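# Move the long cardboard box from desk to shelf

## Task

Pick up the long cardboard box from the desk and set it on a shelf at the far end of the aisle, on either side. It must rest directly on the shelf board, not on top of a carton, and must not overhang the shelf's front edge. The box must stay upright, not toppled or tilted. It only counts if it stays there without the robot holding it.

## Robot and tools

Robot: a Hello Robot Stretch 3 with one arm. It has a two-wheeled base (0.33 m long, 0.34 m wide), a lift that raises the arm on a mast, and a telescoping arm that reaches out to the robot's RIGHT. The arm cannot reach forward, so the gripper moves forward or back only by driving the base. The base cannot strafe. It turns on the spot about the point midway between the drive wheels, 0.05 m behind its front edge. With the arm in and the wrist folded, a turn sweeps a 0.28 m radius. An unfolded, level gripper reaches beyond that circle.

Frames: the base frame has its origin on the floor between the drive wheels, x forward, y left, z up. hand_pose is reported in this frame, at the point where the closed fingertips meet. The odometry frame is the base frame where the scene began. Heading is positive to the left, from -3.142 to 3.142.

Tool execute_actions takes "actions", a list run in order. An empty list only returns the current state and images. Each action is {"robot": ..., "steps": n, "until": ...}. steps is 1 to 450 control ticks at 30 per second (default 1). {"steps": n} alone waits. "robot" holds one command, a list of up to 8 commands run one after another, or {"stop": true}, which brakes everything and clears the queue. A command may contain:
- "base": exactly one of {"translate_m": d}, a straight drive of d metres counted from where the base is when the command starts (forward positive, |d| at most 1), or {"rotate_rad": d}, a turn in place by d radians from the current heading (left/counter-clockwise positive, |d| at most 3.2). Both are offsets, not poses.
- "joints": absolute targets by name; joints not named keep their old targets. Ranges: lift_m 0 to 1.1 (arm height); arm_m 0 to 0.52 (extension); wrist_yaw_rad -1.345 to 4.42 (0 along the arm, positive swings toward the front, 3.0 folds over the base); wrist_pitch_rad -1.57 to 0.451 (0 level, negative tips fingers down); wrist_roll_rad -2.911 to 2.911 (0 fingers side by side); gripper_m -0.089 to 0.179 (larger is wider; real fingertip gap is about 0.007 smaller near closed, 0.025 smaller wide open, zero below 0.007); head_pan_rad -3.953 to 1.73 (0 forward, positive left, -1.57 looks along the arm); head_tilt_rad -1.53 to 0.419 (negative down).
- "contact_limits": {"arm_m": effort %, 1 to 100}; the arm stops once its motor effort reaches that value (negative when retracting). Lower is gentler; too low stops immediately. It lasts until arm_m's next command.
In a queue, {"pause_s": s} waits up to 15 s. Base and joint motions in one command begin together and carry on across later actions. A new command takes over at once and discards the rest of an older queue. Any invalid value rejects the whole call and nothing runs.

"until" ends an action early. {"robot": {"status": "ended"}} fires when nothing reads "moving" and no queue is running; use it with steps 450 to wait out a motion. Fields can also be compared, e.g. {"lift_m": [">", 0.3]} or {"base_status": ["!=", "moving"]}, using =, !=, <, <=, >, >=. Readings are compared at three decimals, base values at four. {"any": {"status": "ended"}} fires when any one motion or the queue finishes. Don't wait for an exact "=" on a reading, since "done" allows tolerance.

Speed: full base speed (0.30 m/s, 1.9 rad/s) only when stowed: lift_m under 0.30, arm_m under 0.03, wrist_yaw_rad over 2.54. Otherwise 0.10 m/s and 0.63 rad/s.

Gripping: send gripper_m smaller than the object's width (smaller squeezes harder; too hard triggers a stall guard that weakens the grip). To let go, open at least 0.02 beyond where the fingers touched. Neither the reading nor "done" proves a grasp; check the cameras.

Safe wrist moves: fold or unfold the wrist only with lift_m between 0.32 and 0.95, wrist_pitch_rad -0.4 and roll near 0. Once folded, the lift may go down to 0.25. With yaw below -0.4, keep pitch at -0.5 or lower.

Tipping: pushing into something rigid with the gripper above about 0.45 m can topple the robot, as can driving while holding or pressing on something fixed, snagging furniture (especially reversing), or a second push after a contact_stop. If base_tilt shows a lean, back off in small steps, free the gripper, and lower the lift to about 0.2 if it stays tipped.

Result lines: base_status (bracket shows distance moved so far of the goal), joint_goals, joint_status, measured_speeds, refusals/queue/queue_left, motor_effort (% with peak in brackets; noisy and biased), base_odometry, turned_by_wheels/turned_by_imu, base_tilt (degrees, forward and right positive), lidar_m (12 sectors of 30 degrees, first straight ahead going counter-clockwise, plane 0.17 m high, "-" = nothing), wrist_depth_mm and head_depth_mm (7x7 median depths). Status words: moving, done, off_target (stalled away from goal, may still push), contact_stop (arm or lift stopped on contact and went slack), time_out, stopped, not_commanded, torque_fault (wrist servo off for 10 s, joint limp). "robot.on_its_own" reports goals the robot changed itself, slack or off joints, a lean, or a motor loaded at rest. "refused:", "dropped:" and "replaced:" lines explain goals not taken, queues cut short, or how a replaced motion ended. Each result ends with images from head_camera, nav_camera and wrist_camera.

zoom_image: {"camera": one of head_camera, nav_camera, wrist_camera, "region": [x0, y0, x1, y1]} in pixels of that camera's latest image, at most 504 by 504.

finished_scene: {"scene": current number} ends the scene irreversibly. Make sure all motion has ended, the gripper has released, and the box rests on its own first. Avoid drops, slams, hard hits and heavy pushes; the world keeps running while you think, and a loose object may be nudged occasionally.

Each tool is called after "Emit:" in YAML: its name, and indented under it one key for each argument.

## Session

Emit:
execute_actions:
  actions: []

Scene clock: 0.00 s.
robot.base_odometry: x=+0.000 y=+0.000 heading=+0.000 (m, m, rad; robot's odometry frame)
robot.turned_by_wheels: +0.000 (rad since the last result)
robot.turned_by_imu: +0.000 (rad since the last result)
robot.base_tilt: forward=-1.6 right=-0.2 (deg)
robot.lidar_m: 2.45 1.92 1.88 1.63 1.52 1.54 0.69 0.64 1.14 0.93 2.26 2.28
robot.head_depth_mm: 1907 2445 2501 2504 2535 2567 1977 / 1907 2689 2790 2820 2907 2755 1991 / 1801 2924 2987 3005 2997 2929 2017 / 1639 2681 2745 2742 2774 2719 2020 / 1854 2483 2555 2541 2564 2537 2047 / 1847 2345 2354 2354 2347 2328 2054 / 1837 2184 2170 2180 2166 1767 1903
robot.base_status: not_commanded
robot.joint_positions: lift_m=+0.418 arm_m=+0.000 wrist_yaw_rad=+3.011 wrist_pitch_rad=-0.386 wrist_roll_rad=+0.012 gripper_m=+0.037 head_pan_rad=+0.008 head_tilt_rad=-0.003
robot.joint_goals: lift_m=+0.418 arm_m=+0.000 wrist_yaw_rad=+3.011 wrist_pitch_rad=-0.386 wrist_roll_rad=+0.012 gripper_m=+0.037 head_pan_rad=+0.008 head_tilt_rad=-0.003
robot.joint_status: lift_m=not_commanded arm_m=not_commanded wrist_yaw_rad=not_commanded wrist_pitch_rad=not_commanded wrist_roll_rad=not_commanded gripper_m=not_commanded head_pan_rad=not_commanded head_tilt_rad=not_commanded
robot.measured_speeds: translate_m=+0.000 rotate_rad=+0.000 lift_m=+0.000 arm_m=+0.000 wrist_yaw_rad=+0.000 wrist_pitch_rad=+0.000 wrist_roll_rad=+0.000 head_pan_rad=+0.000 head_tilt_rad=+0.000
robot: refusals=0 queue=idle queue_left=0
robot.motor_effort: left_wheel=+0 right_wheel=-1 lift_m=+36 arm_m=+0 wrist_yaw_rad=+0 wrist_pitch_rad=+6 wrist_roll_rad=+0 gripper_m=-1 head_pan_rad=-1 head_tilt_rad=+2 (%)
robot.hand_pose: x=+0.0084 y=+0.0817 z=+0.4374 quat_wxyz=(+0.182, +0.705, +0.089, +0.680) (m; robot's base frame)
robot.wrist_depth_mm: - - - - - - - / - - - - - - - / - - - - - - - / - - - - - 964 956 / 863 849 866 822 821 783 759 / 710 695 - 671 - 654 649 / 597 594 - 576 569 560 553
pictures: head_camera (sideways: a quarter turn clockwise sets it upright), nav_camera (sideways: a quarter turn counterclockwise sets it upright), wrist_camera
Images, in order (width x height): head_camera 896x504, nav_camera 672x504, wrist_camera 644x364.

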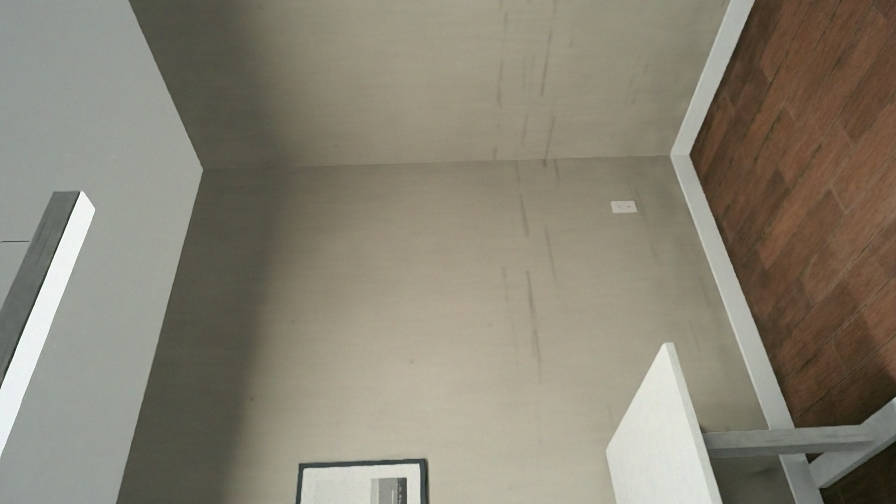

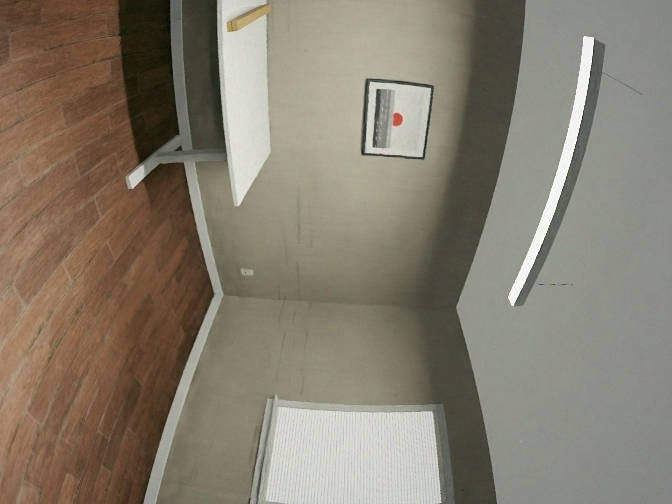

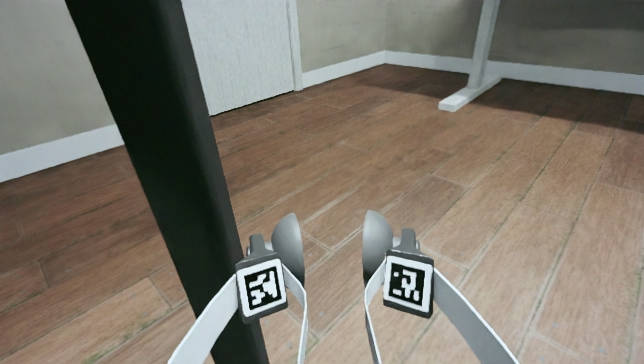

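Desk on the left. Look.

Emit:
execute_actions:
  actions:
    - {"robot":{"joints":{"head_pan_rad":1.2,"head_tilt_rad":-0.35}},"steps":50}

Scene clock: 4.23 s.
robot.base_odometry: x=+0.000 y=+0.000 heading=+0.000 (m, m, rad; robot's odometry frame)
robot.turned_by_wheels: +0.000 (rad since the last result)
robot.turned_by_imu: +0.000 (rad since the last result)
robot.base_tilt: forward=-1.5 right=-0.2 (deg)
robot.lidar_m: 2.45 1.92 1.88 1.63 1.52 1.54 0.70 0.64 1.14 0.93 2.25 2.28
robot.head_depth_mm: 1866 1984 2134 1823 2285 1716 1362 / 1970 2107 2235 1933 2121 1722 1368 / 2085 2219 2396 2579 2337 1722 1370 / 2211 2382 2572 2746 2361 1741 1389 / 2194 2287 2416 2564 2368 1749 1390 / 1914 1992 2096 2168 2202 1762 1398 / 1697 1765 1793 1865 1947 1766 1401
robot.base_status: not_commanded
robot.joint_positions: lift_m=+0.418 arm_m=+0.000 wrist_yaw_rad=+3.011 wrist_pitch_rad=-0.386 wrist_roll_rad=+0.012 gripper_m=+0.037 head_pan_rad=+1.193 head_tilt_rad=-0.345
robot.joint_goals: lift_m=+0.418 arm_m=+0.000 wrist_yaw_rad=+3.011 wrist_pitch_rad=-0.386 wrist_roll_rad=+0.012 gripper_m=+0.037 head_pan_rad=+1.200 head_tilt_rad=-0.350
robot.joint_status: lift_m=not_commanded arm_m=not_commanded wrist_yaw_rad=not_commanded wrist_pitch_rad=not_commanded wrist_roll_rad=not_commanded gripper_m=not_commanded head_pan_rad=done head_tilt_rad=done
robot.measured_speeds: translate_m=+0.000 rotate_rad=+0.000 lift_m=+0.000 arm_m=+0.000 wrist_yaw_rad=+0.000 wrist_pitch_rad=+0.000 wrist_roll_rad=+0.000 head_pan_rad=+0.000 head_tilt_rad=+0.000
robot: refusals=0 queue=done queue_left=0
robot.motor_effort: left_wheel=-1(0) right_wheel=-1(0) lift_m=+35(35) arm_m=+0(0) wrist_yaw_rad=+0(0) wrist_pitch_rad=+6(6) wrist_roll_rad=+0(0) gripper_m=-1(0) head_pan_rad=+2(33) head_tilt_rad=-3(33) (%)
robot.hand_pose: x=+0.0084 y=+0.0817 z=+0.4374 quat_wxyz=(+0.182, +0.705, +0.089, +0.680) (m; robot's base frame)
robot.wrist_depth_mm: - - - - - - - / - - - - - - - / - - - - - - - / - - - - - 978 970 / 873 856 867 816 827 780 771 / 720 689 - 673 - 652 639 / 600 599 - 573 572 558 553
pictures: head_camera (sideways: a quarter turn clockwise sets it upright), nav_camera (sideways: a quarter turn counterclockwise sets it upright), wrist_camera
Images, in order (width x height): head_camera 896x504, nav_camera 672x504, wrist_camera 644x364.

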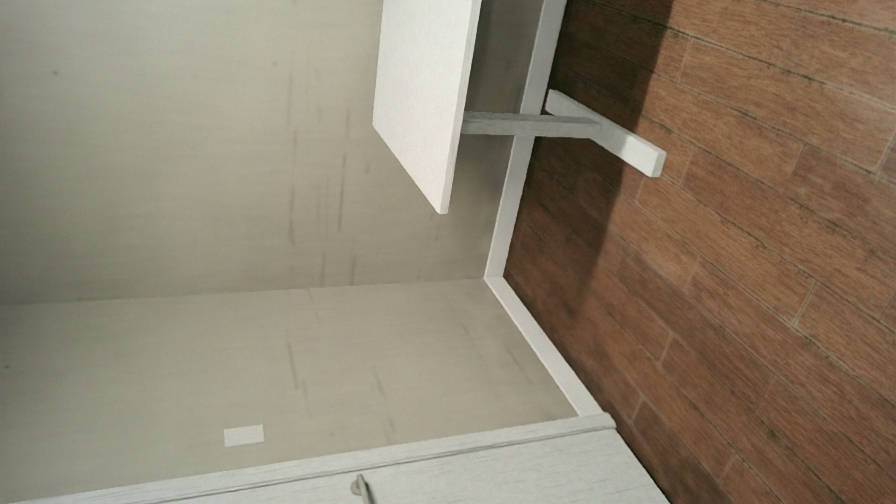

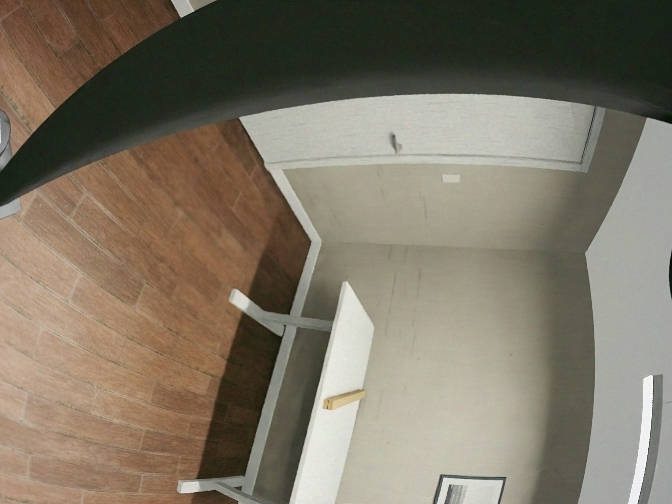

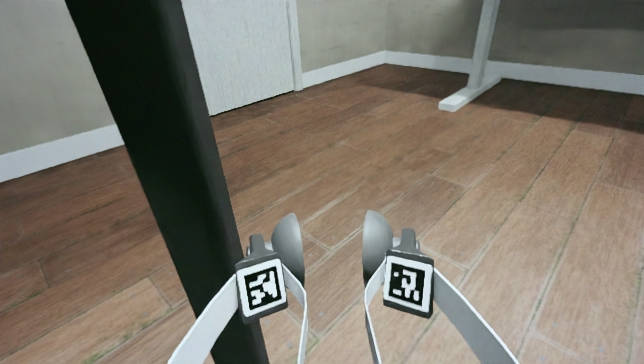

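Emit:
execute_actions:
  actions:
    - {"robot":{"joints":{"head_pan_rad":0.65,"head_tilt_rad":-0.3}},"steps":40}

Scene clock: 9.47 s.
robot.base_odometry: x=+0.000 y=+0.000 heading=+0.000 (m, m, rad; robot's odometry frame)
robot.turned_by_wheels: +0.000 (rad since the last result)
robot.turned_by_imu: +0.000 (rad since the last result)
robot.base_tilt: forward=-1.5 right=-0.2 (deg)
robot.lidar_m: 2.46 1.92 1.88 1.63 1.52 1.53 0.69 0.64 1.14 0.93 2.26 2.28
robot.head_depth_mm: 1906 2018 2186 1886 2284 1786 1399 / 1895 2024 2188 1891 2427 1802 1414 / 1902 2019 2188 1903 2418 1805 1407 / 1917 2025 2177 1936 2440 1810 1424 / 1918 2051 2159 1946 2435 1826 1425 / 1910 2039 2170 1978 2430 1838 1435 / 1921 2044 2181 1838 2405 1831 1446
robot.base_status: not_commanded
robot.joint_positions: lift_m=+0.418 arm_m=+0.000 wrist_yaw_rad=+3.011 wrist_pitch_rad=-0.386 wrist_roll_rad=+0.012 gripper_m=+0.037 head_pan_rad=+0.657 head_tilt_rad=-0.310
robot.joint_goals: lift_m=+0.418 arm_m=+0.000 wrist_yaw_rad=+3.011 wrist_pitch_rad=-0.386 wrist_roll_rad=+0.012 gripper_m=+0.037 head_pan_rad=+0.650 head_tilt_rad=-0.300
robot.joint_status: lift_m=not_commanded arm_m=not_commanded wrist_yaw_rad=not_commanded wrist_pitch_rad=not_commanded wrist_roll_rad=not_commanded gripper_m=not_commanded head_pan_rad=done head_tilt_rad=done
robot.measured_speeds: translate_m=+0.000 rotate_rad=+0.000 lift_m=+0.000 arm_m=+0.000 wrist_yaw_rad=+0.000 wrist_pitch_rad=+0.000 wrist_roll_rad=+0.000 head_pan_rad=+0.000 head_tilt_rad=+0.000
robot: refusals=0 queue=done queue_left=0
robot.motor_effort: left_wheel=-1(1) right_wheel=-1(0) lift_m=+35(35) arm_m=+0(0) wrist_yaw_rad=+0(0) wrist_pitch_rad=+6(6) wrist_roll_rad=+0(0) gripper_m=+0(1) head_pan_rad=-3(28) head_tilt_rad=+6(13) (%)
robot.hand_pose: x=+0.0084 y=+0.0817 z=+0.4374 quat_wxyz=(+0.182, +0.705, +0.089, +0.680) (m; robot's base frame)
robot.wrist_depth_mm: - - - - - - - / - - - - - - - / - - - - - - - / - - - - - 967 948 / 869 865 862 806 819 788 776 / 712 702 - 675 - 645 636 / 603 594 - 567 569 563 555
pictures: head_camera (sideways: a quarter turn clockwise sets it upright), nav_camera (sideways: a quarter turn counterclockwise sets it upright), wrist_camera
Images, in order (width x height): head_camera 896x504, nav_camera 672x504, wrist_camera 644x364.

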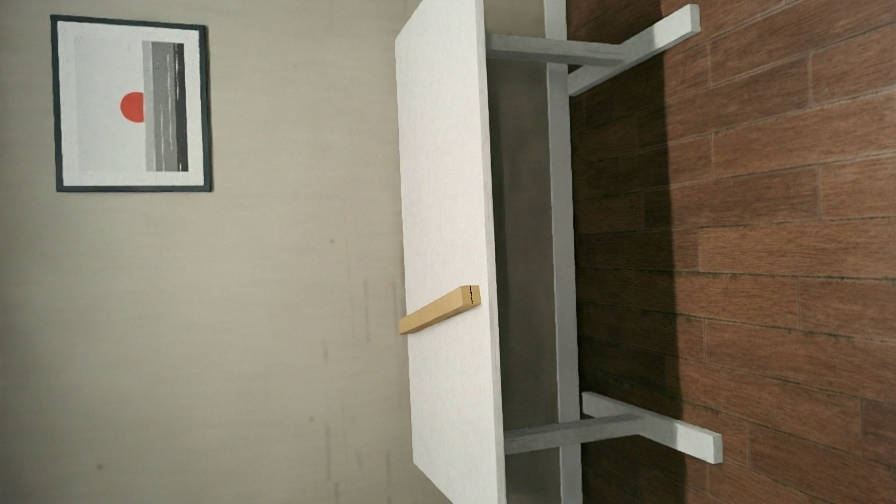

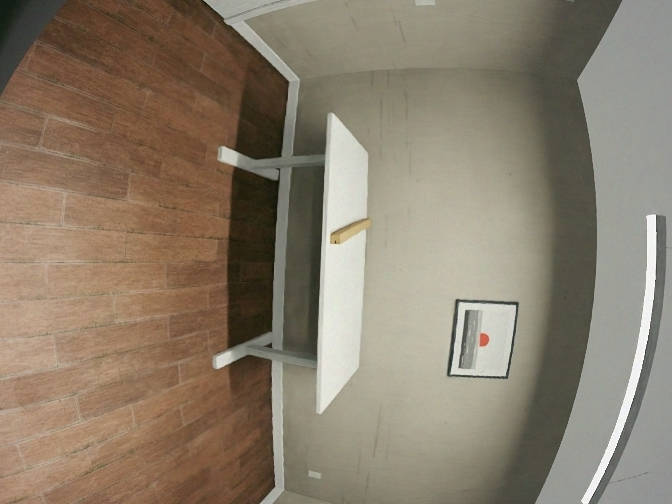

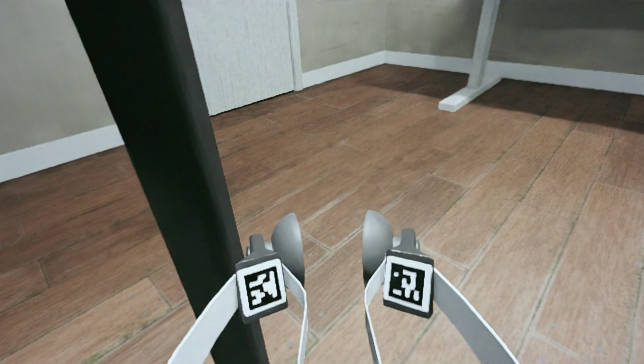

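Emit:
execute_actions:
  actions:
    - {"robot":[{"base":{"rotate_rad":0.72},"joints":{"lift_m":0.28}},{"base":{"translate_m":1.0}},{"base":{"translate_m":0.2}},{"base":{"rotate_rad":1.5}},{"joints":{"lift_m":0.95,"head_pan_rad":-1.57,"head_tilt_rad":-0.7}},{"joints":{"wrist_yaw_rad":0,"gripper_m":0.15}},{"joints":{"wrist_pitch_rad":-1.57}}],"steps":450,"until":{"robot":{"status":"ended"}}}

Scene clock: 30.40 s.
robot.base_odometry: x=+0.902 y=+0.791 heading=+2.220 (m, m, rad; robot's odometry frame)
robot.turned_by_wheels: +2.220 (rad since the last result)
robot.turned_by_imu: +2.198 (rad since the last result)
robot.base_tilt: forward=-1.6 right=-0.1 (deg)
robot.lidar_m: 1.41 1.47 2.01 1.84 2.50 2.43 2.34 0.92 0.96 1.07 0.77 1.50
robot.head_depth_mm: 883 1003 1084 851 691 581 1109 / 882 1004 1081 854 696 584 1123 / 883 1000 1077 862 698 586 1112 / 881 993 1086 863 700 561 1118 / 878 992 1091 825 664 579 1100 / 871 990 1088 880 705 595 1108 / 869 987 1087 882 711 594 1110
robot.base_status: done (rotate_rad +1.4999 of +1.5000)
robot.joint_positions: lift_m=+0.568 arm_m=+0.000 wrist_yaw_rad=+3.011 wrist_pitch_rad=-0.387 wrist_roll_rad=+0.012 gripper_m=+0.037 head_pan_rad=-1.563 head_tilt_rad=-0.691
robot.joint_goals: lift_m=+0.950 arm_m=+0.000 wrist_yaw_rad=+3.011 wrist_pitch_rad=-0.387 wrist_roll_rad=+0.012 gripper_m=+0.037 head_pan_rad=-1.570 head_tilt_rad=-0.700
robot.joint_status: lift_m=moving arm_m=not_commanded wrist_yaw_rad=not_commanded wrist_pitch_rad=not_commanded wrist_roll_rad=not_commanded gripper_m=not_commanded head_pan_rad=done head_tilt_rad=done
robot.measured_speeds: translate_m=+0.000 rotate_rad=+0.000 lift_m=+0.110 arm_m=+0.000 wrist_yaw_rad=+0.000 wrist_pitch_rad=+0.000 wrist_roll_rad=+0.000 head_pan_rad=+0.000 head_tilt_rad=+0.000
robot: refusals=0 queue=running queue_left=2
robot.motor_effort: left_wheel=-1(10) right_wheel=+1(7) lift_m=+44(43) arm_m=+0(0) wrist_yaw_rad=+0(0) wrist_pitch_rad=+6(6) wrist_roll_rad=+0(0) gripper_m=-1(1) head_pan_rad=-3(34) head_tilt_rad=-5(36) (%)
robot.hand_pose: x=+0.0084 y=+0.0816 z=+0.5881 quat_wxyz=(+0.182, +0.705, +0.090, +0.680) (m; robot's base frame)
robot.wrist_depth_mm: - - - - - - - / - - - - - - - / - - - - - - - / - - - - - - - / - - - - - - 978 / 912 872 - 840 - 831 816 / 761 761 - 732 729 718 704
pictures: head_camera (sideways: a quarter turn clockwise sets it upright), nav_camera (sideways: a quarter turn counterclockwise sets it upright), wrist_camera
Images, in order (width x height): head_camera 896x504, nav_camera 672x504, wrist_camera 644x364.

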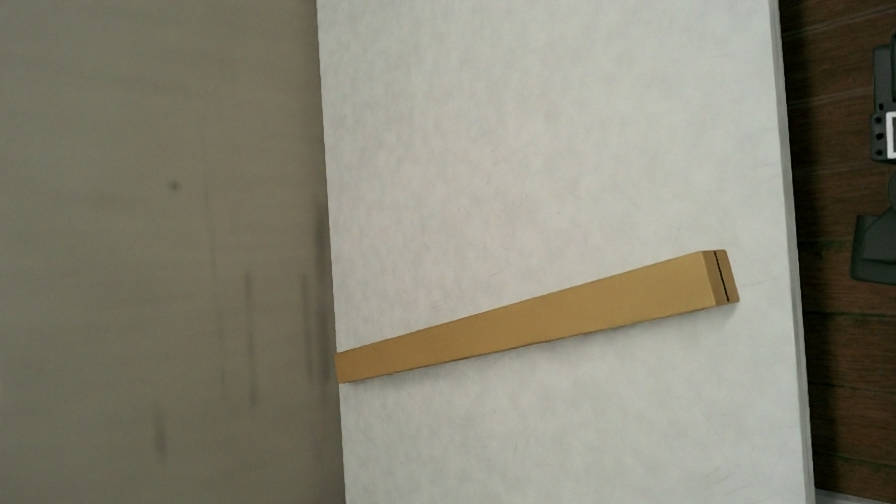

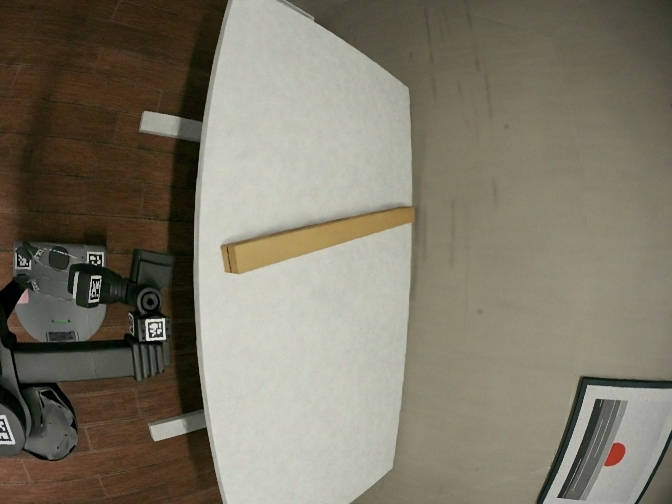

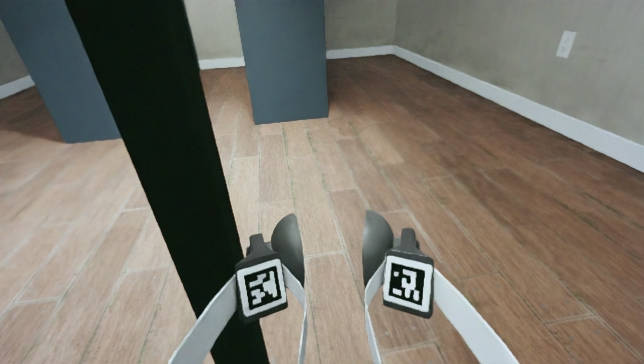

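Emit:
execute_actions:
  actions:
    - {"steps":300,"until":{"robot":{"status":"ended"}}}
    - {"robot":{"base":{"translate_m":0.08},"joints":{"arm_m":0.48,"wrist_roll_rad":-0.3}},"steps":300,"until":{"robot":{"status":"ended"}}}

Scene clock: 42.83 s.
robot.base_odometry: x=+0.854 y=+0.855 heading=+2.220 (m, m, rad; robot's odometry frame)
robot.turned_by_wheels: +0.000 (rad since the last result)
robot.turned_by_imu: +0.000 (rad since the last result)
robot.base_tilt: forward=-1.6 right=-0.1 (deg)
robot.lidar_m: 1.33 1.39 1.90 1.84 2.85 2.52 2.42 0.99 1.11 1.07 0.72 1.42
robot.head_depth_mm: 887 967 - 824 690 579 1106 / 875 - 1082 854 693 583 1115 / 861 - 1078 857 696 559 1098 / 877 997 1074 836 664 575 1100 / 872 986 1090 859 703 590 1099 / 876 986 1089 878 708 592 1100 / 869 985 1093 881 709 594 1060
robot.base_status: done (translate_m +0.0800 of +0.0800)
robot.joint_positions: lift_m=+0.950 arm_m=+0.480 wrist_yaw_rad=+0.001 wrist_pitch_rad=-1.547 wrist_roll_rad=-0.293 gripper_m=+0.150 head_pan_rad=-1.563 head_tilt_rad=-0.691
robot.joint_goals: lift_m=+0.950 arm_m=+0.480 wrist_yaw_rad=+0.000 wrist_pitch_rad=-1.570 wrist_roll_rad=-0.300 gripper_m=+0.150 head_pan_rad=-1.570 head_tilt_rad=-0.700
robot.joint_status: lift_m=done arm_m=done wrist_yaw_rad=done wrist_pitch_rad=done wrist_roll_rad=done gripper_m=done head_pan_rad=done head_tilt_rad=done
robot.measured_speeds: translate_m=+0.000 rotate_rad=+0.000 lift_m=+0.000 arm_m=+0.000 wrist_yaw_rad=+0.000 wrist_pitch_rad=+0.000 wrist_roll_rad=+0.000 head_pan_rad=+0.000 head_tilt_rad=+0.000
robot: refusals=0 queue=done queue_left=0
robot.motor_effort: left_wheel=-2(3) right_wheel=+0(3) lift_m=+42(47) arm_m=+2(2) wrist_yaw_rad=+0(2) wrist_pitch_rad=-2(4) wrist_roll_rad=-3(4) gripper_m=-1(82) head_pan_rad=-2(3) head_tilt_rad=-4(5) (%)
robot.hand_pose: x=-0.0216 y=-0.6068 z=+0.8317 quat_wxyz=(+0.574, +0.561, -0.426, -0.417) (m; robot's base frame)
robot.wrist_depth_mm: 251 251 204 249 249 248 247 / 258 256 209 254 253 253 253 / 262 263 213 259 260 259 260 / 269 269 218 266 266 266 263 / 275 274 225 273 272 272 270 / 282 - 230 280 282 280 276 / 290 292 237 287 286 286 286
pictures: head_camera (sideways: a quarter turn clockwise sets it upright), nav_camera (sideways: a quarter turn counterclockwise sets it upright), wrist_camera
Images, in order (width x height): head_camera 896x504, nav_camera 672x504, wrist_camera 644x364.

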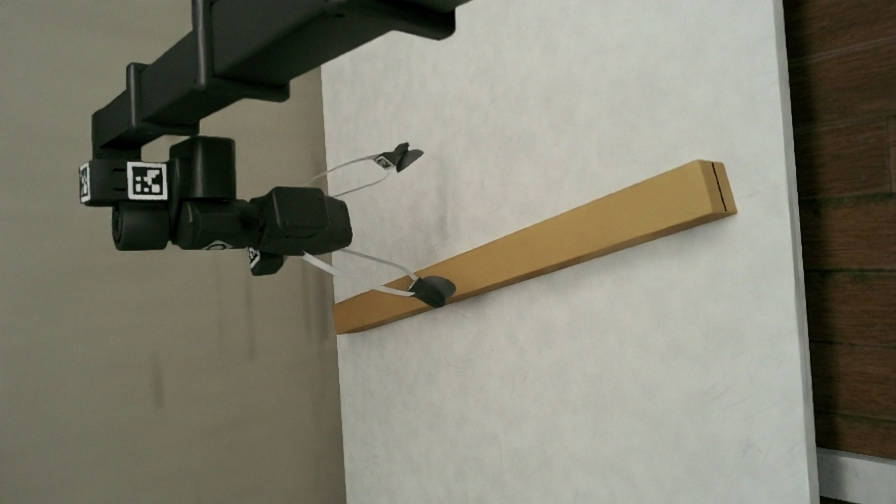

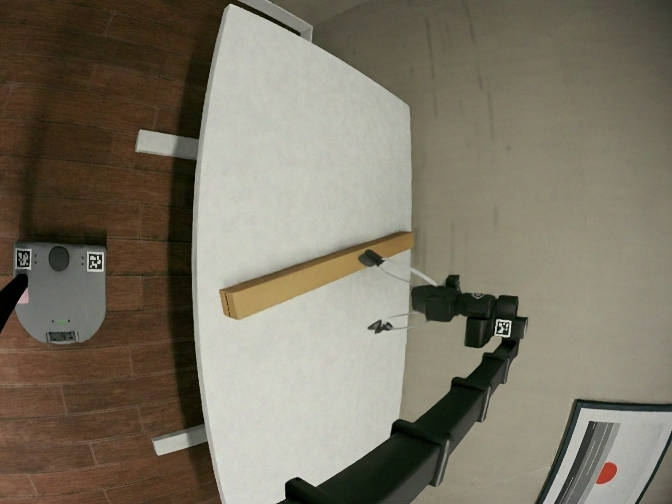

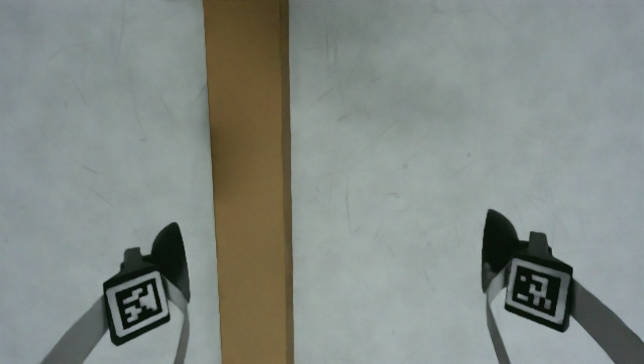

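Emit:
execute_actions:
  actions:
    - {"robot":[{"joints":{"arm_m":0.37}},{"joints":{"lift_m":0.84}}],"steps":300,"until":{"robot":{"status":"ended"}}}

Scene clock: 51.50 s.
robot.base_odometry: x=+0.854 y=+0.855 heading=+2.220 (m, m, rad; robot's odometry frame)
robot.turned_by_wheels: +0.000 (rad since the last result)
robot.turned_by_imu: +0.000 (rad since the last result)
robot.base_tilt: forward=-1.5 right=-0.2 (deg)
robot.lidar_m: 1.33 1.39 1.90 1.84 2.84 2.51 2.42 0.99 1.11 1.07 0.72 1.41
robot.head_depth_mm: 885 1002 1089 - - 567 1114 / 887 1004 - 829 696 583 1107 / 879 994 - 831 689 559 1097 / 880 993 1086 789 658 575 1103 / 872 993 1093 850 705 591 1099 / 870 988 1094 877 708 594 1108 / 869 989 1087 884 712 596 1060
robot.base_status: done (translate_m +0.0800 of +0.0800)
robot.joint_positions: lift_m=+0.844 arm_m=+0.370 wrist_yaw_rad=+0.001 wrist_pitch_rad=-1.551 wrist_roll_rad=-0.293 gripper_m=+0.150 head_pan_rad=-1.563 head_tilt_rad=-0.692
robot.joint_goals: lift_m=+0.844 arm_m=+0.370 wrist_yaw_rad=+0.000 wrist_pitch_rad=-1.570 wrist_roll_rad=-0.300 gripper_m=+0.150 head_pan_rad=-1.570 head_tilt_rad=-0.700
robot.joint_status: lift_m=contact_stop arm_m=done wrist_yaw_rad=done wrist_pitch_rad=done wrist_roll_rad=done gripper_m=done head_pan_rad=done head_tilt_rad=done
robot.measured_speeds: translate_m=+0.000 rotate_rad=+0.000 lift_m=+0.004 arm_m=+0.000 wrist_yaw_rad=+0.000 wrist_pitch_rad=+0.000 wrist_roll_rad=+0.000 head_pan_rad=+0.000 head_tilt_rad=+0.000
robot: refusals=0 queue=dropped queue_left=0
robot.on_its_own: lift_m is slack since a contact_stop, until your next command for it (your +0.840 is given up)
robot.motor_effort: left_wheel=-3(3) right_wheel=+0(1) lift_m=+19(45) arm_m=-2(2) wrist_yaw_rad=-1(0) wrist_pitch_rad=+0(2) wrist_roll_rad=-2(3) gripper_m=-2(2) head_pan_rad=-2(3) head_tilt_rad=-6(4) (%)
robot.hand_pose: x=-0.0216 y=-0.4961 z=+0.7265 quat_wxyz=(+0.573, +0.562, -0.425, -0.418) (m; robot's base frame)
robot.wrist_depth_mm: 154 153 106 131 152 151 151 / 158 157 108 132 155 155 155 / 162 161 111 133 159 158 158 / 166 165 114 134 163 162 161 / 169 169 117 136 167 166 165 / 174 - 119 136 171 170 168 / 178 179 123 137 175 175 175
pictures: head_camera (sideways: a quarter turn clockwise sets it upright), nav_camera (sideways: a quarter turn counterclockwise sets it upright), wrist_camera
Images, in order (width x height): head_camera 896x504, nav_camera 672x504, wrist_camera 644x364.

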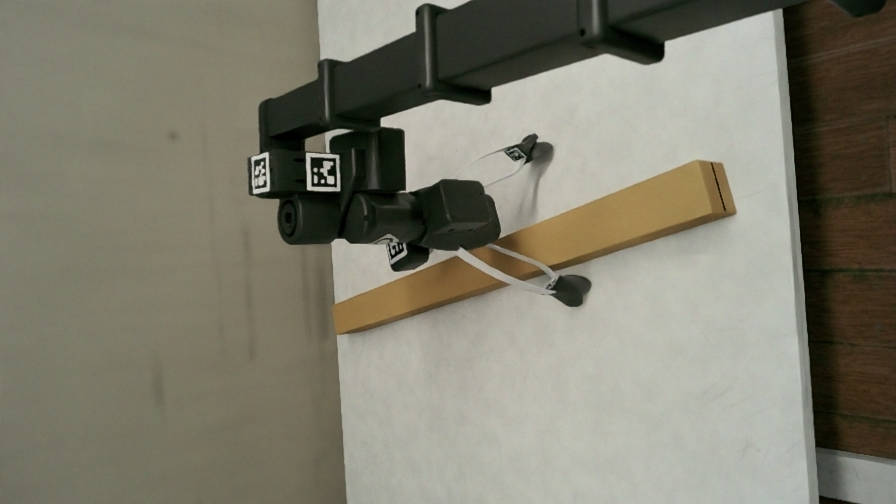

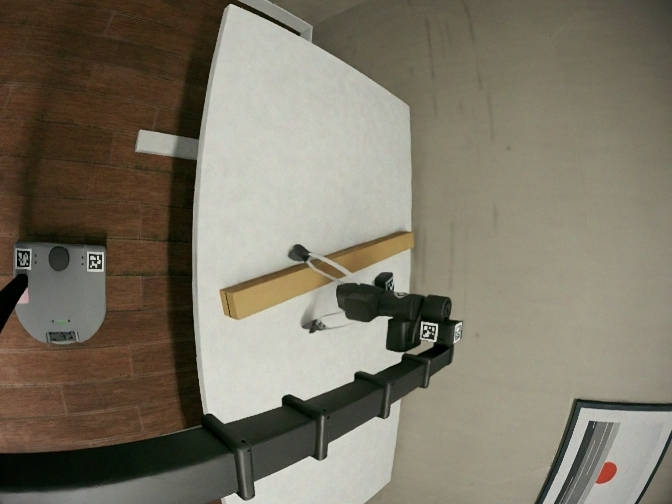

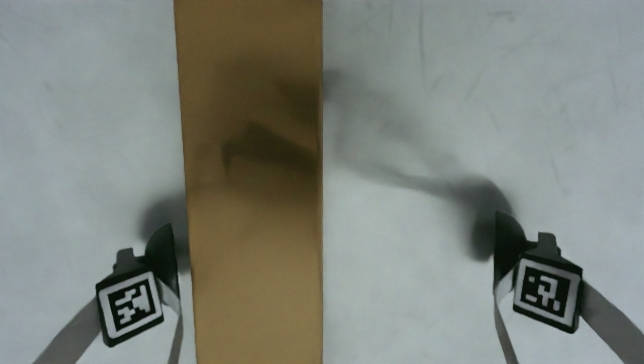

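Emit:
execute_actions:
  actions:
    - {"robot":[{"joints":{"lift_m":0.855}},{"joints":{"gripper_m":-0.02}},{"pause_s":0.3},{"joints":{"lift_m":1.0}},{"joints":{"arm_m":0.0,"wrist_roll_rad":1.57,"head_pan_rad":1.3,"head_tilt_rad":-0.2}}],"steps":400,"until":{"robot":{"status":"ended"}}}

Scene clock: 67.73 s.
robot.base_odometry: x=+0.854 y=+0.855 heading=+2.220 (m, m, rad; robot's odometry frame)
robot.turned_by_wheels: +0.000 (rad since the last result)
robot.turned_by_imu: +0.000 (rad since the last result)
robot.base_tilt: forward=-1.5 right=-0.1 (deg)
robot.lidar_m: 1.33 1.38 1.90 1.84 2.85 2.52 2.42 0.99 1.11 1.07 0.72 1.42
robot.head_depth_mm: 1986 2020 2107 2193 2273 2015 1536 / 2362 2468 2559 2684 2649 2038 1555 / 2814 3055 3225 3441 2999 2033 1547 / 3028 3548 3726 3926 3019 2063 1559 / 3004 3426 3640 3739 2865 1999 1571 / 2557 1642 1709 1793 1862 1946 1573 / 1557 1593 1661 1713 1818 1906 1581
robot.base_status: done (translate_m +0.0800 of +0.0800)
robot.joint_positions: lift_m=+1.000 arm_m=+0.000 wrist_yaw_rad=+0.001 wrist_pitch_rad=-1.549 wrist_roll_rad=+1.563 gripper_m=-0.007 head_pan_rad=+1.293 head_tilt_rad=-0.211
robot.joint_goals: lift_m=+1.000 arm_m=+0.000 wrist_yaw_rad=+0.000 wrist_pitch_rad=-1.570 wrist_roll_rad=+1.570 gripper_m=-0.008 head_pan_rad=+1.300 head_tilt_rad=-0.200
robot.joint_status: lift_m=done arm_m=done wrist_yaw_rad=done wrist_pitch_rad=done wrist_roll_rad=done gripper_m=done head_pan_rad=done head_tilt_rad=done
robot.measured_speeds: translate_m=+0.000 rotate_rad=+0.000 lift_m=+0.000 arm_m=+0.000 wrist_yaw_rad=+0.000 wrist_pitch_rad=+0.000 wrist_roll_rad=+0.000 head_pan_rad=+0.000 head_tilt_rad=+0.000
robot: refusals=0 queue=done queue_left=0
robot.on_its_own: gripper_m is held at -0.008, not at your -0.020, by its stall guard, which is not easing now
robot.motor_effort: left_wheel=-1(3) right_wheel=+0(2) lift_m=+43(48) arm_m=-2(2) wrist_yaw_rad=-1(1) wrist_pitch_rad=-1(2) wrist_roll_rad=+2(4) gripper_m=-21(100) head_pan_rad=+3(30) head_tilt_rad=+7(43) (%)
robot.hand_pose: x=-0.0216 y=-0.1263 z=+0.8817 quat_wxyz=(+0.003, +0.003, -0.714, -0.700) (m; robot's base frame)
robot.wrist_depth_mm: 300 298 959 112 958 928 954 / 308 305 995 114 961 966 946 / 316 313 - 116 116 - - / 325 322 - 118 - - - / 330 331 332 121 - - - / 338 337 - 123 123 - - / 350 347 - 126 - - -
pictures: head_camera (sideways: a quarter turn clockwise sets it upright), nav_camera (sideways: a quarter turn counterclockwise sets it upright), wrist_camera
Images, in order (width x height): head_camera 896x504, nav_camera 672x504, wrist_camera 644x364.

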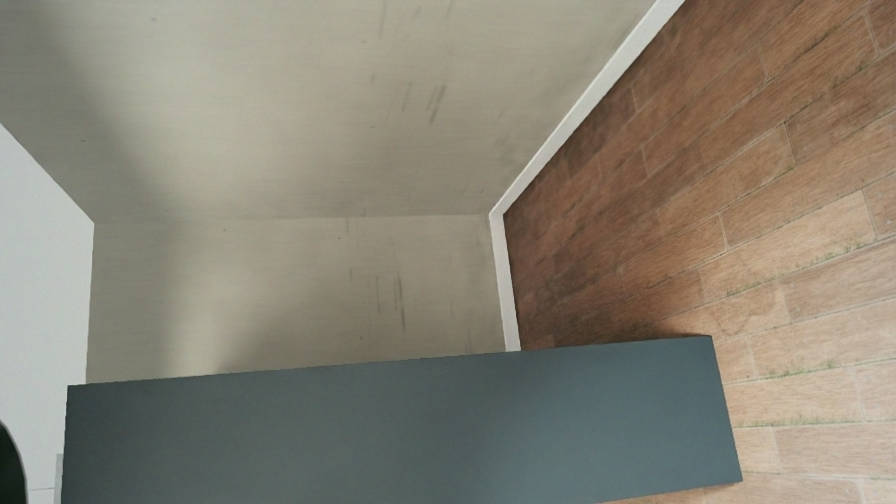

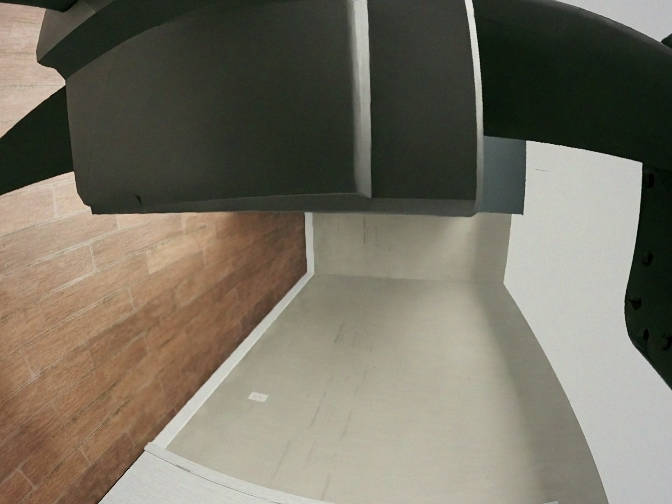

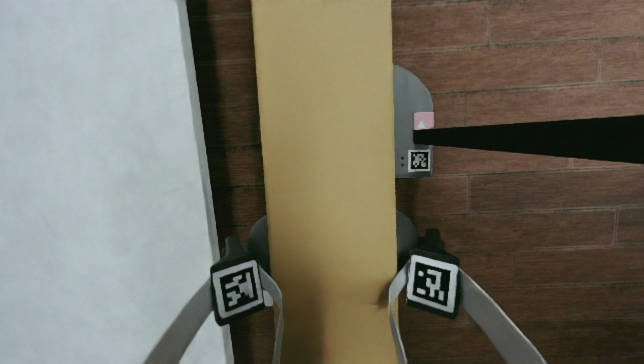

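Emit:
execute_actions:
  actions:
    - {"robot":[{"base":{"rotate_rad":1.55},"joints":{"head_pan_rad":0.2}},{"base":{"translate_m":0.4}},{"joints":{"wrist_pitch_rad":0,"lift_m":0.9}},{"joints":{"wrist_roll_rad":2.9}},{"joints":{"wrist_yaw_rad":1.45}}],"steps":450,"until":{"robot":{"status":"ended"}}}

Scene clock: 84.60 s.
robot.base_odometry: x=+0.530 y=+0.620 heading=-2.513 (m, m, rad; robot's odometry frame)
robot.turned_by_wheels: +1.550 (rad since the last result)
robot.turned_by_imu: +1.538 (rad since the last result)
robot.base_tilt: forward=-1.6 right=-0.2 (deg)
robot.lidar_m: 1.44 1.68 2.55 2.43 2.16 1.29 1.47 1.07 1.39 1.32 1.35 1.83
robot.head_depth_mm: 1218 1272 2970 3148 2729 1922 1531 / 1208 1259 1331 1395 1454 1539 1543 / 1233 1281 1347 1414 1493 1578 1546 / 1268 1330 1386 3321 2661 1887 1556 / 2973 3056 3211 3266 2841 2076 1569 / 2950 2218 2314 2400 2278 1987 1571 / 1905 1698 1861 1737 1670 1751 1576
robot.base_status: done (translate_m +0.4000 of +0.4000)
robot.joint_positions: lift_m=+0.900 arm_m=+0.000 wrist_yaw_rad=+1.447 wrist_pitch_rad=-0.027 wrist_roll_rad=+2.895 gripper_m=-0.004 head_pan_rad=+0.207 head_tilt_rad=-0.211
robot.joint_goals: lift_m=+0.900 arm_m=+0.000 wrist_yaw_rad=+1.450 wrist_pitch_rad=+0.000 wrist_roll_rad=+2.900 gripper_m=-0.005 head_pan_rad=+0.200 head_tilt_rad=-0.200
robot.joint_status: lift_m=done arm_m=done wrist_yaw_rad=done wrist_pitch_rad=done wrist_roll_rad=done gripper_m=done head_pan_rad=done head_tilt_rad=done
robot.measured_speeds: translate_m=+0.000 rotate_rad=+0.000 lift_m=+0.000 arm_m=+0.000 wrist_yaw_rad=+0.000 wrist_pitch_rad=+0.000 wrist_roll_rad=+0.000 head_pan_rad=+0.000 head_tilt_rad=+0.000
robot: refusals=0 queue=done queue_left=0
robot.on_its_own: gripper_m is held at -0.005, not at your -0.020, by its stall guard, which is not easing now
robot.motor_effort: left_wheel=-3(8) right_wheel=+1(5) lift_m=+28(43) arm_m=-1(2) wrist_yaw_rad=+2(3) wrist_pitch_rad=+11(12) wrist_roll_rad=+2(2) gripper_m=-20(21) head_pan_rad=-2(34) head_tilt_rad=+8(7) (%)
robot.hand_pose: x=+0.2322 y=-0.1764 z=+1.0077 quat_wxyz=(-0.453, +0.516, -0.597, -0.415) (m; robot's base frame)
robot.wrist_depth_mm: - - - 110 - - - / - - - 112 - - - / - - - 115 - - - / - - - 117 - - - / - - - 120 - - - / - - - 123 123 - - / - - - 126 - - -
pictures: head_camera (sideways: a quarter turn clockwise sets it upright), nav_camera (sideways: a quarter turn counterclockwise sets it upright), wrist_camera
Images, in order (width x height): head_camera 896x504, nav_camera 672x504, wrist_camera 644x364.

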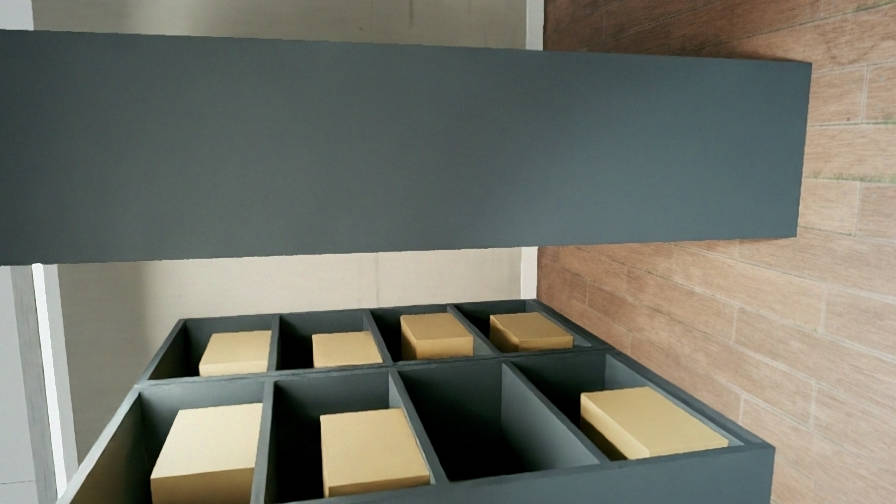

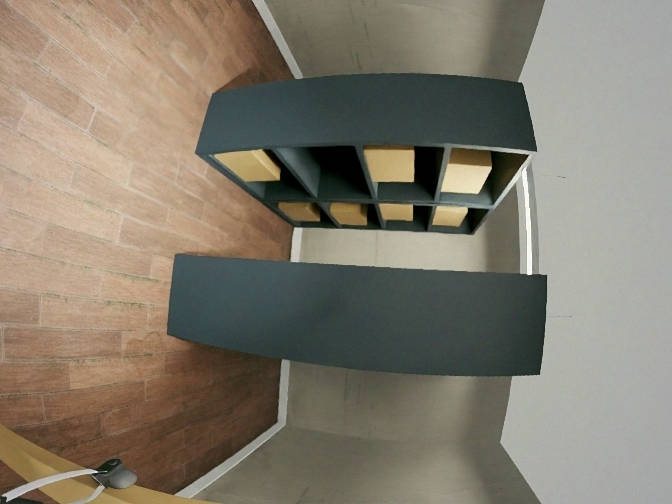

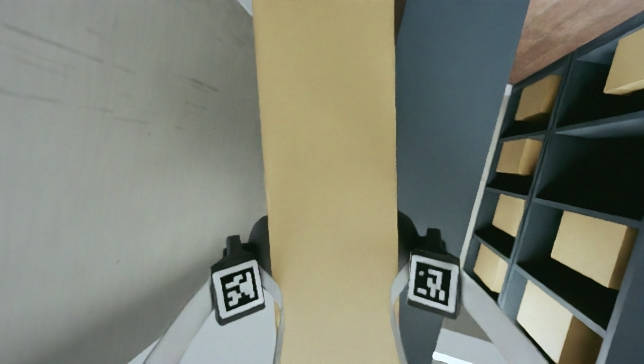

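Emit:
execute_actions:
  actions:
    - {"robot":[{"base":{"rotate_rad":0.8}},{"base":{"translate_m":0.96}},{"base":{"rotate_rad":-0.8},"joints":{"head_pan_rad":0}}],"steps":450,"until":{"robot":{"status":"ended"}}}

Scene clock: 103.73 s.
robot.base_odometry: x=+0.394 y=-0.330 heading=-2.513 (m, m, rad; robot's odometry frame)
robot.turned_by_wheels: +0.000 (rad since the last result)
robot.turned_by_imu: +0.002 (rad since the last result)
robot.base_tilt: forward=-1.2 right=-0.5 (deg)
robot.lidar_m: 0.95 0.77 1.86 1.77 1.82 2.27 1.72 1.99 2.08 2.00 1.09 0.86
robot.head_depth_mm: 1258 1109 1551 1480 1282 1220 1258 / 1500 1519 1572 1653 1714 1812 1545 / 2294 2367 2481 2622 2695 2031 1550 / 2279 2401 2492 2623 2709 2041 1563 / 2259 2313 2446 2344 2110 1789 1524 / 1282 1140 1495 1029 1522 1130 841 / 839 645 671 702 733 776 821
robot.base_status: moving (rotate_rad -0.7999 of -0.8000)
robot.joint_positions: lift_m=+0.900 arm_m=+0.000 wrist_yaw_rad=+1.448 wrist_pitch_rad=-0.027 wrist_roll_rad=+2.895 gripper_m=-0.004 head_pan_rad=+0.007 head_tilt_rad=-0.211
robot.joint_goals: lift_m=+0.900 arm_m=+0.000 wrist_yaw_rad=+1.450 wrist_pitch_rad=+0.000 wrist_roll_rad=+2.900 gripper_m=-0.005 head_pan_rad=+0.000 head_tilt_rad=-0.200
robot.joint_status: lift_m=done arm_m=done wrist_yaw_rad=done wrist_pitch_rad=done wrist_roll_rad=done gripper_m=done head_pan_rad=done head_tilt_rad=done
robot.measured_speeds: translate_m=+0.000 rotate_rad=+0.000 lift_m=+0.000 arm_m=+0.000 wrist_yaw_rad=+0.000 wrist_pitch_rad=+0.000 wrist_roll_rad=+0.000 head_pan_rad=+0.000 head_tilt_rad=+0.000
robot: refusals=0 queue=running queue_left=0
robot.on_its_own: gripper_m is held at -0.005, not at your -0.020, by its stall guard, which is not easing now
robot.motor_effort: left_wheel=+2(7) right_wheel=-2(5) lift_m=+28(28) arm_m=-2(1) wrist_yaw_rad=+1(2) wrist_pitch_rad=+11(11) wrist_roll_rad=+2(2) gripper_m=-20(20) head_pan_rad=-3(18) head_tilt_rad=+6(7) (%)
robot.hand_pose: x=+0.2322 y=-0.1762 z=+1.0077 quat_wxyz=(-0.453, +0.516, -0.597, -0.415) (m; robot's base frame)
robot.wrist_depth_mm: - 730 685 110 - - 703 / - 739 701 112 - - 597 / - 749 713 115 - - 571 / - 764 713 118 - - 590 / - 753 722 120 - 846 593 / - 764 - 123 123 746 601 / - 788 841 126 - 851 614
pictures: head_camera (sideways: a quarter turn clockwise sets it upright), nav_camera (sideways: a quarter turn counterclockwise sets it upright), wrist_camera
Images, in order (width x height): head_camera 896x504, nav_camera 672x504, wrist_camera 644x364.

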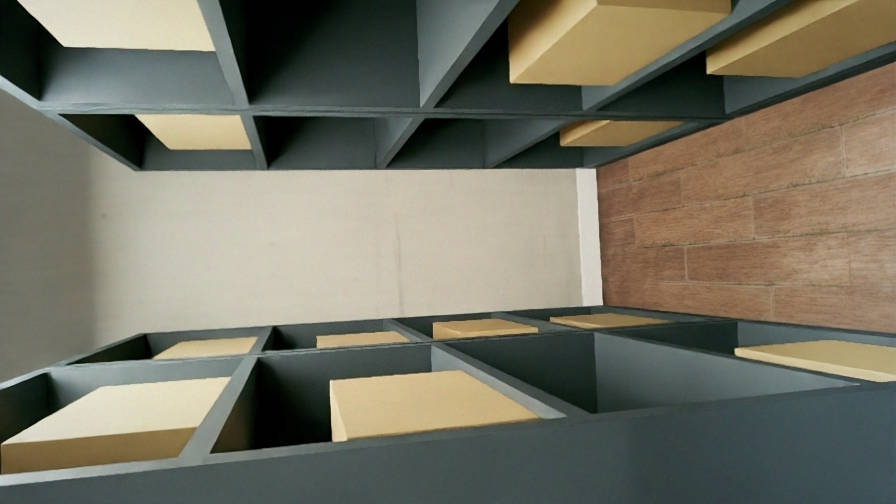

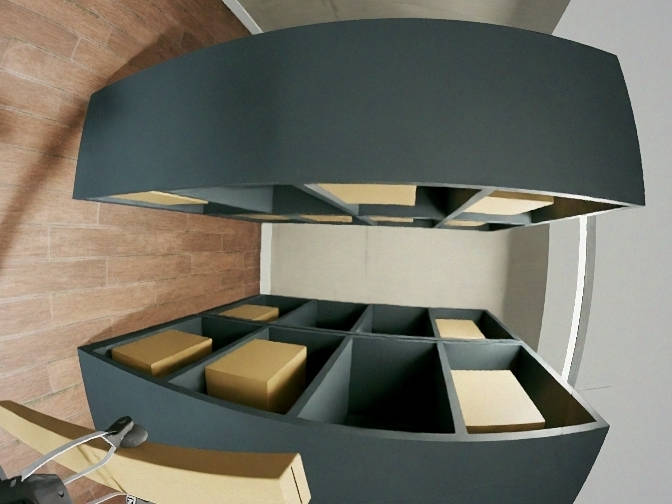

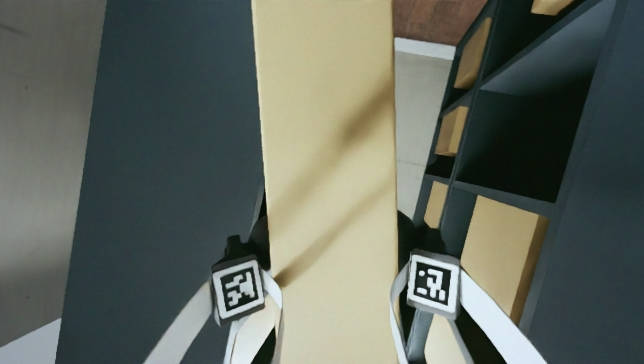

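Centered and straight. Same empty cells on right far column. Drive in 1 m.

Emit:
execute_actions:
  actions:
    - {"robot":{"base":{"translate_m":1.0}},"steps":450,"until":{"robot":{"status":"ended"}}}

Scene clock: 117.67 s.
robot.base_odometry: x=-0.415 y=-0.918 heading=-2.513 (m, m, rad; robot's odometry frame)
robot.turned_by_wheels: +0.000 (rad since the last result)
robot.turned_by_imu: +0.003 (rad since the last result)
robot.base_tilt: forward=-1.5 right=-0.2 (deg)
robot.lidar_m: 1.09 0.36 0.26 0.25 0.25 0.32 2.72 2.87 0.45 0.40 0.42 0.73
robot.head_depth_mm: 1014 1062 1483 1457 1613 1244 1177 / 1375 1431 1503 1591 1642 1734 1497 / 1387 1459 1528 1598 1694 1774 1548 / 1388 1449 1510 1601 1681 1760 1553 / 1390 1447 1515 1589 1669 1728 1523 / 1347 1375 1447 1191 1249 1112 1040 / 822 836 1054 761 683 662 686
robot.base_status: done (translate_m +1.0000 of +1.0000)
robot.joint_positions: lift_m=+0.900 arm_m=+0.000 wrist_yaw_rad=+1.448 wrist_pitch_rad=-0.027 wrist_roll_rad=+2.895 gripper_m=-0.004 head_pan_rad=+0.007 head_tilt_rad=-0.211
robot.joint_goals: lift_m=+0.900 arm_m=+0.000 wrist_yaw_rad=+1.450 wrist_pitch_rad=+0.000 wrist_roll_rad=+2.900 gripper_m=-0.005 head_pan_rad=+0.000 head_tilt_rad=-0.200
robot.joint_status: lift_m=done arm_m=done wrist_yaw_rad=done wrist_pitch_rad=done wrist_roll_rad=done gripper_m=done head_pan_rad=done head_tilt_rad=done
robot.measured_speeds: translate_m=+0.000 rotate_rad=+0.000 lift_m=+0.000 arm_m=+0.000 wrist_yaw_rad=+0.000 wrist_pitch_rad=+0.000 wrist_roll_rad=+0.000 head_pan_rad=+0.000 head_tilt_rad=+0.000
robot: refusals=0 queue=done queue_left=0
robot.on_its_own: gripper_m is held at -0.005, not at your -0.020, by its stall guard, which is not easing now
robot.motor_effort: left_wheel=+2(7) right_wheel=-2(2) lift_m=+28(28) arm_m=-2(2) wrist_yaw_rad=+1(1) wrist_pitch_rad=+11(11) wrist_roll_rad=+2(2) gripper_m=-20(20) head_pan_rad=-2(3) head_tilt_rad=+8(7) (%)
robot.hand_pose: x=+0.2322 y=-0.1762 z=+1.0077 quat_wxyz=(-0.453, +0.516, -0.597, -0.415) (m; robot's base frame)
robot.wrist_depth_mm: 607 594 568 110 - - 777 / 616 599 568 112 - - 850 / 216 293 540 115 - - 850 / 635 608 584 118 - - - / 647 630 595 120 - 917 553 / 666 628 - 123 123 806 521 / 613 635 706 126 - 952 502
pictures: head_camera (sideways: a quarter turn clockwise sets it upright), nav_camera (sideways: a quarter turn counterclockwise sets it upright), wrist_camera
Images, in order (width x height): head_camera 896x504, nav_camera 672x504, wrist_camera 644x364.

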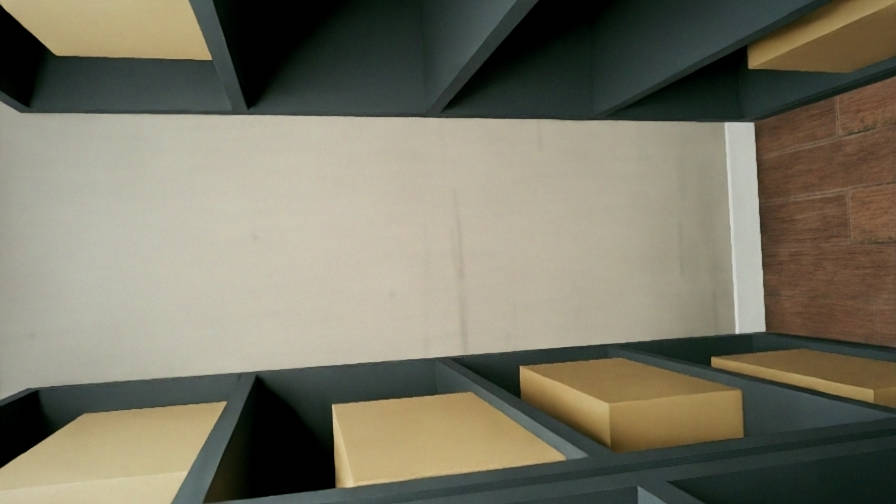

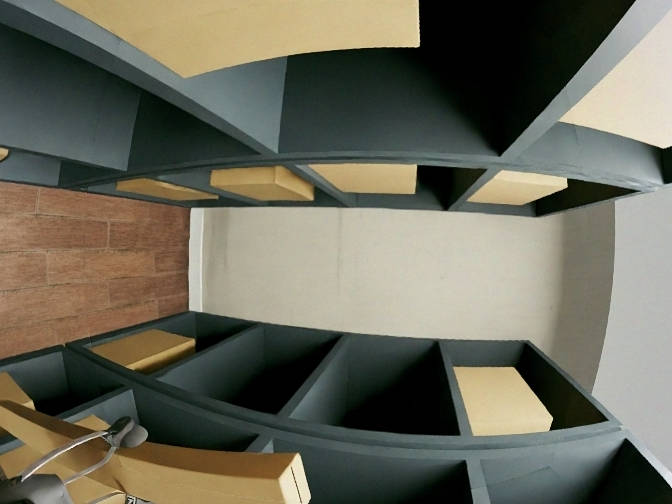

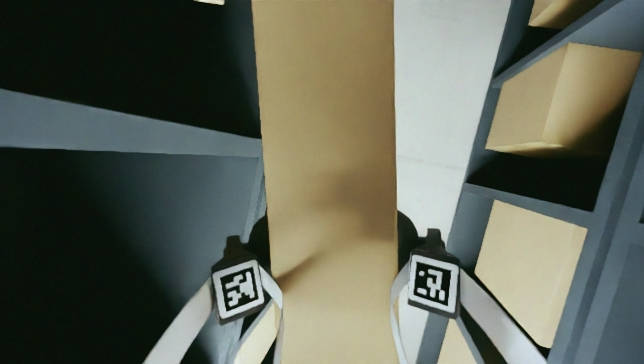

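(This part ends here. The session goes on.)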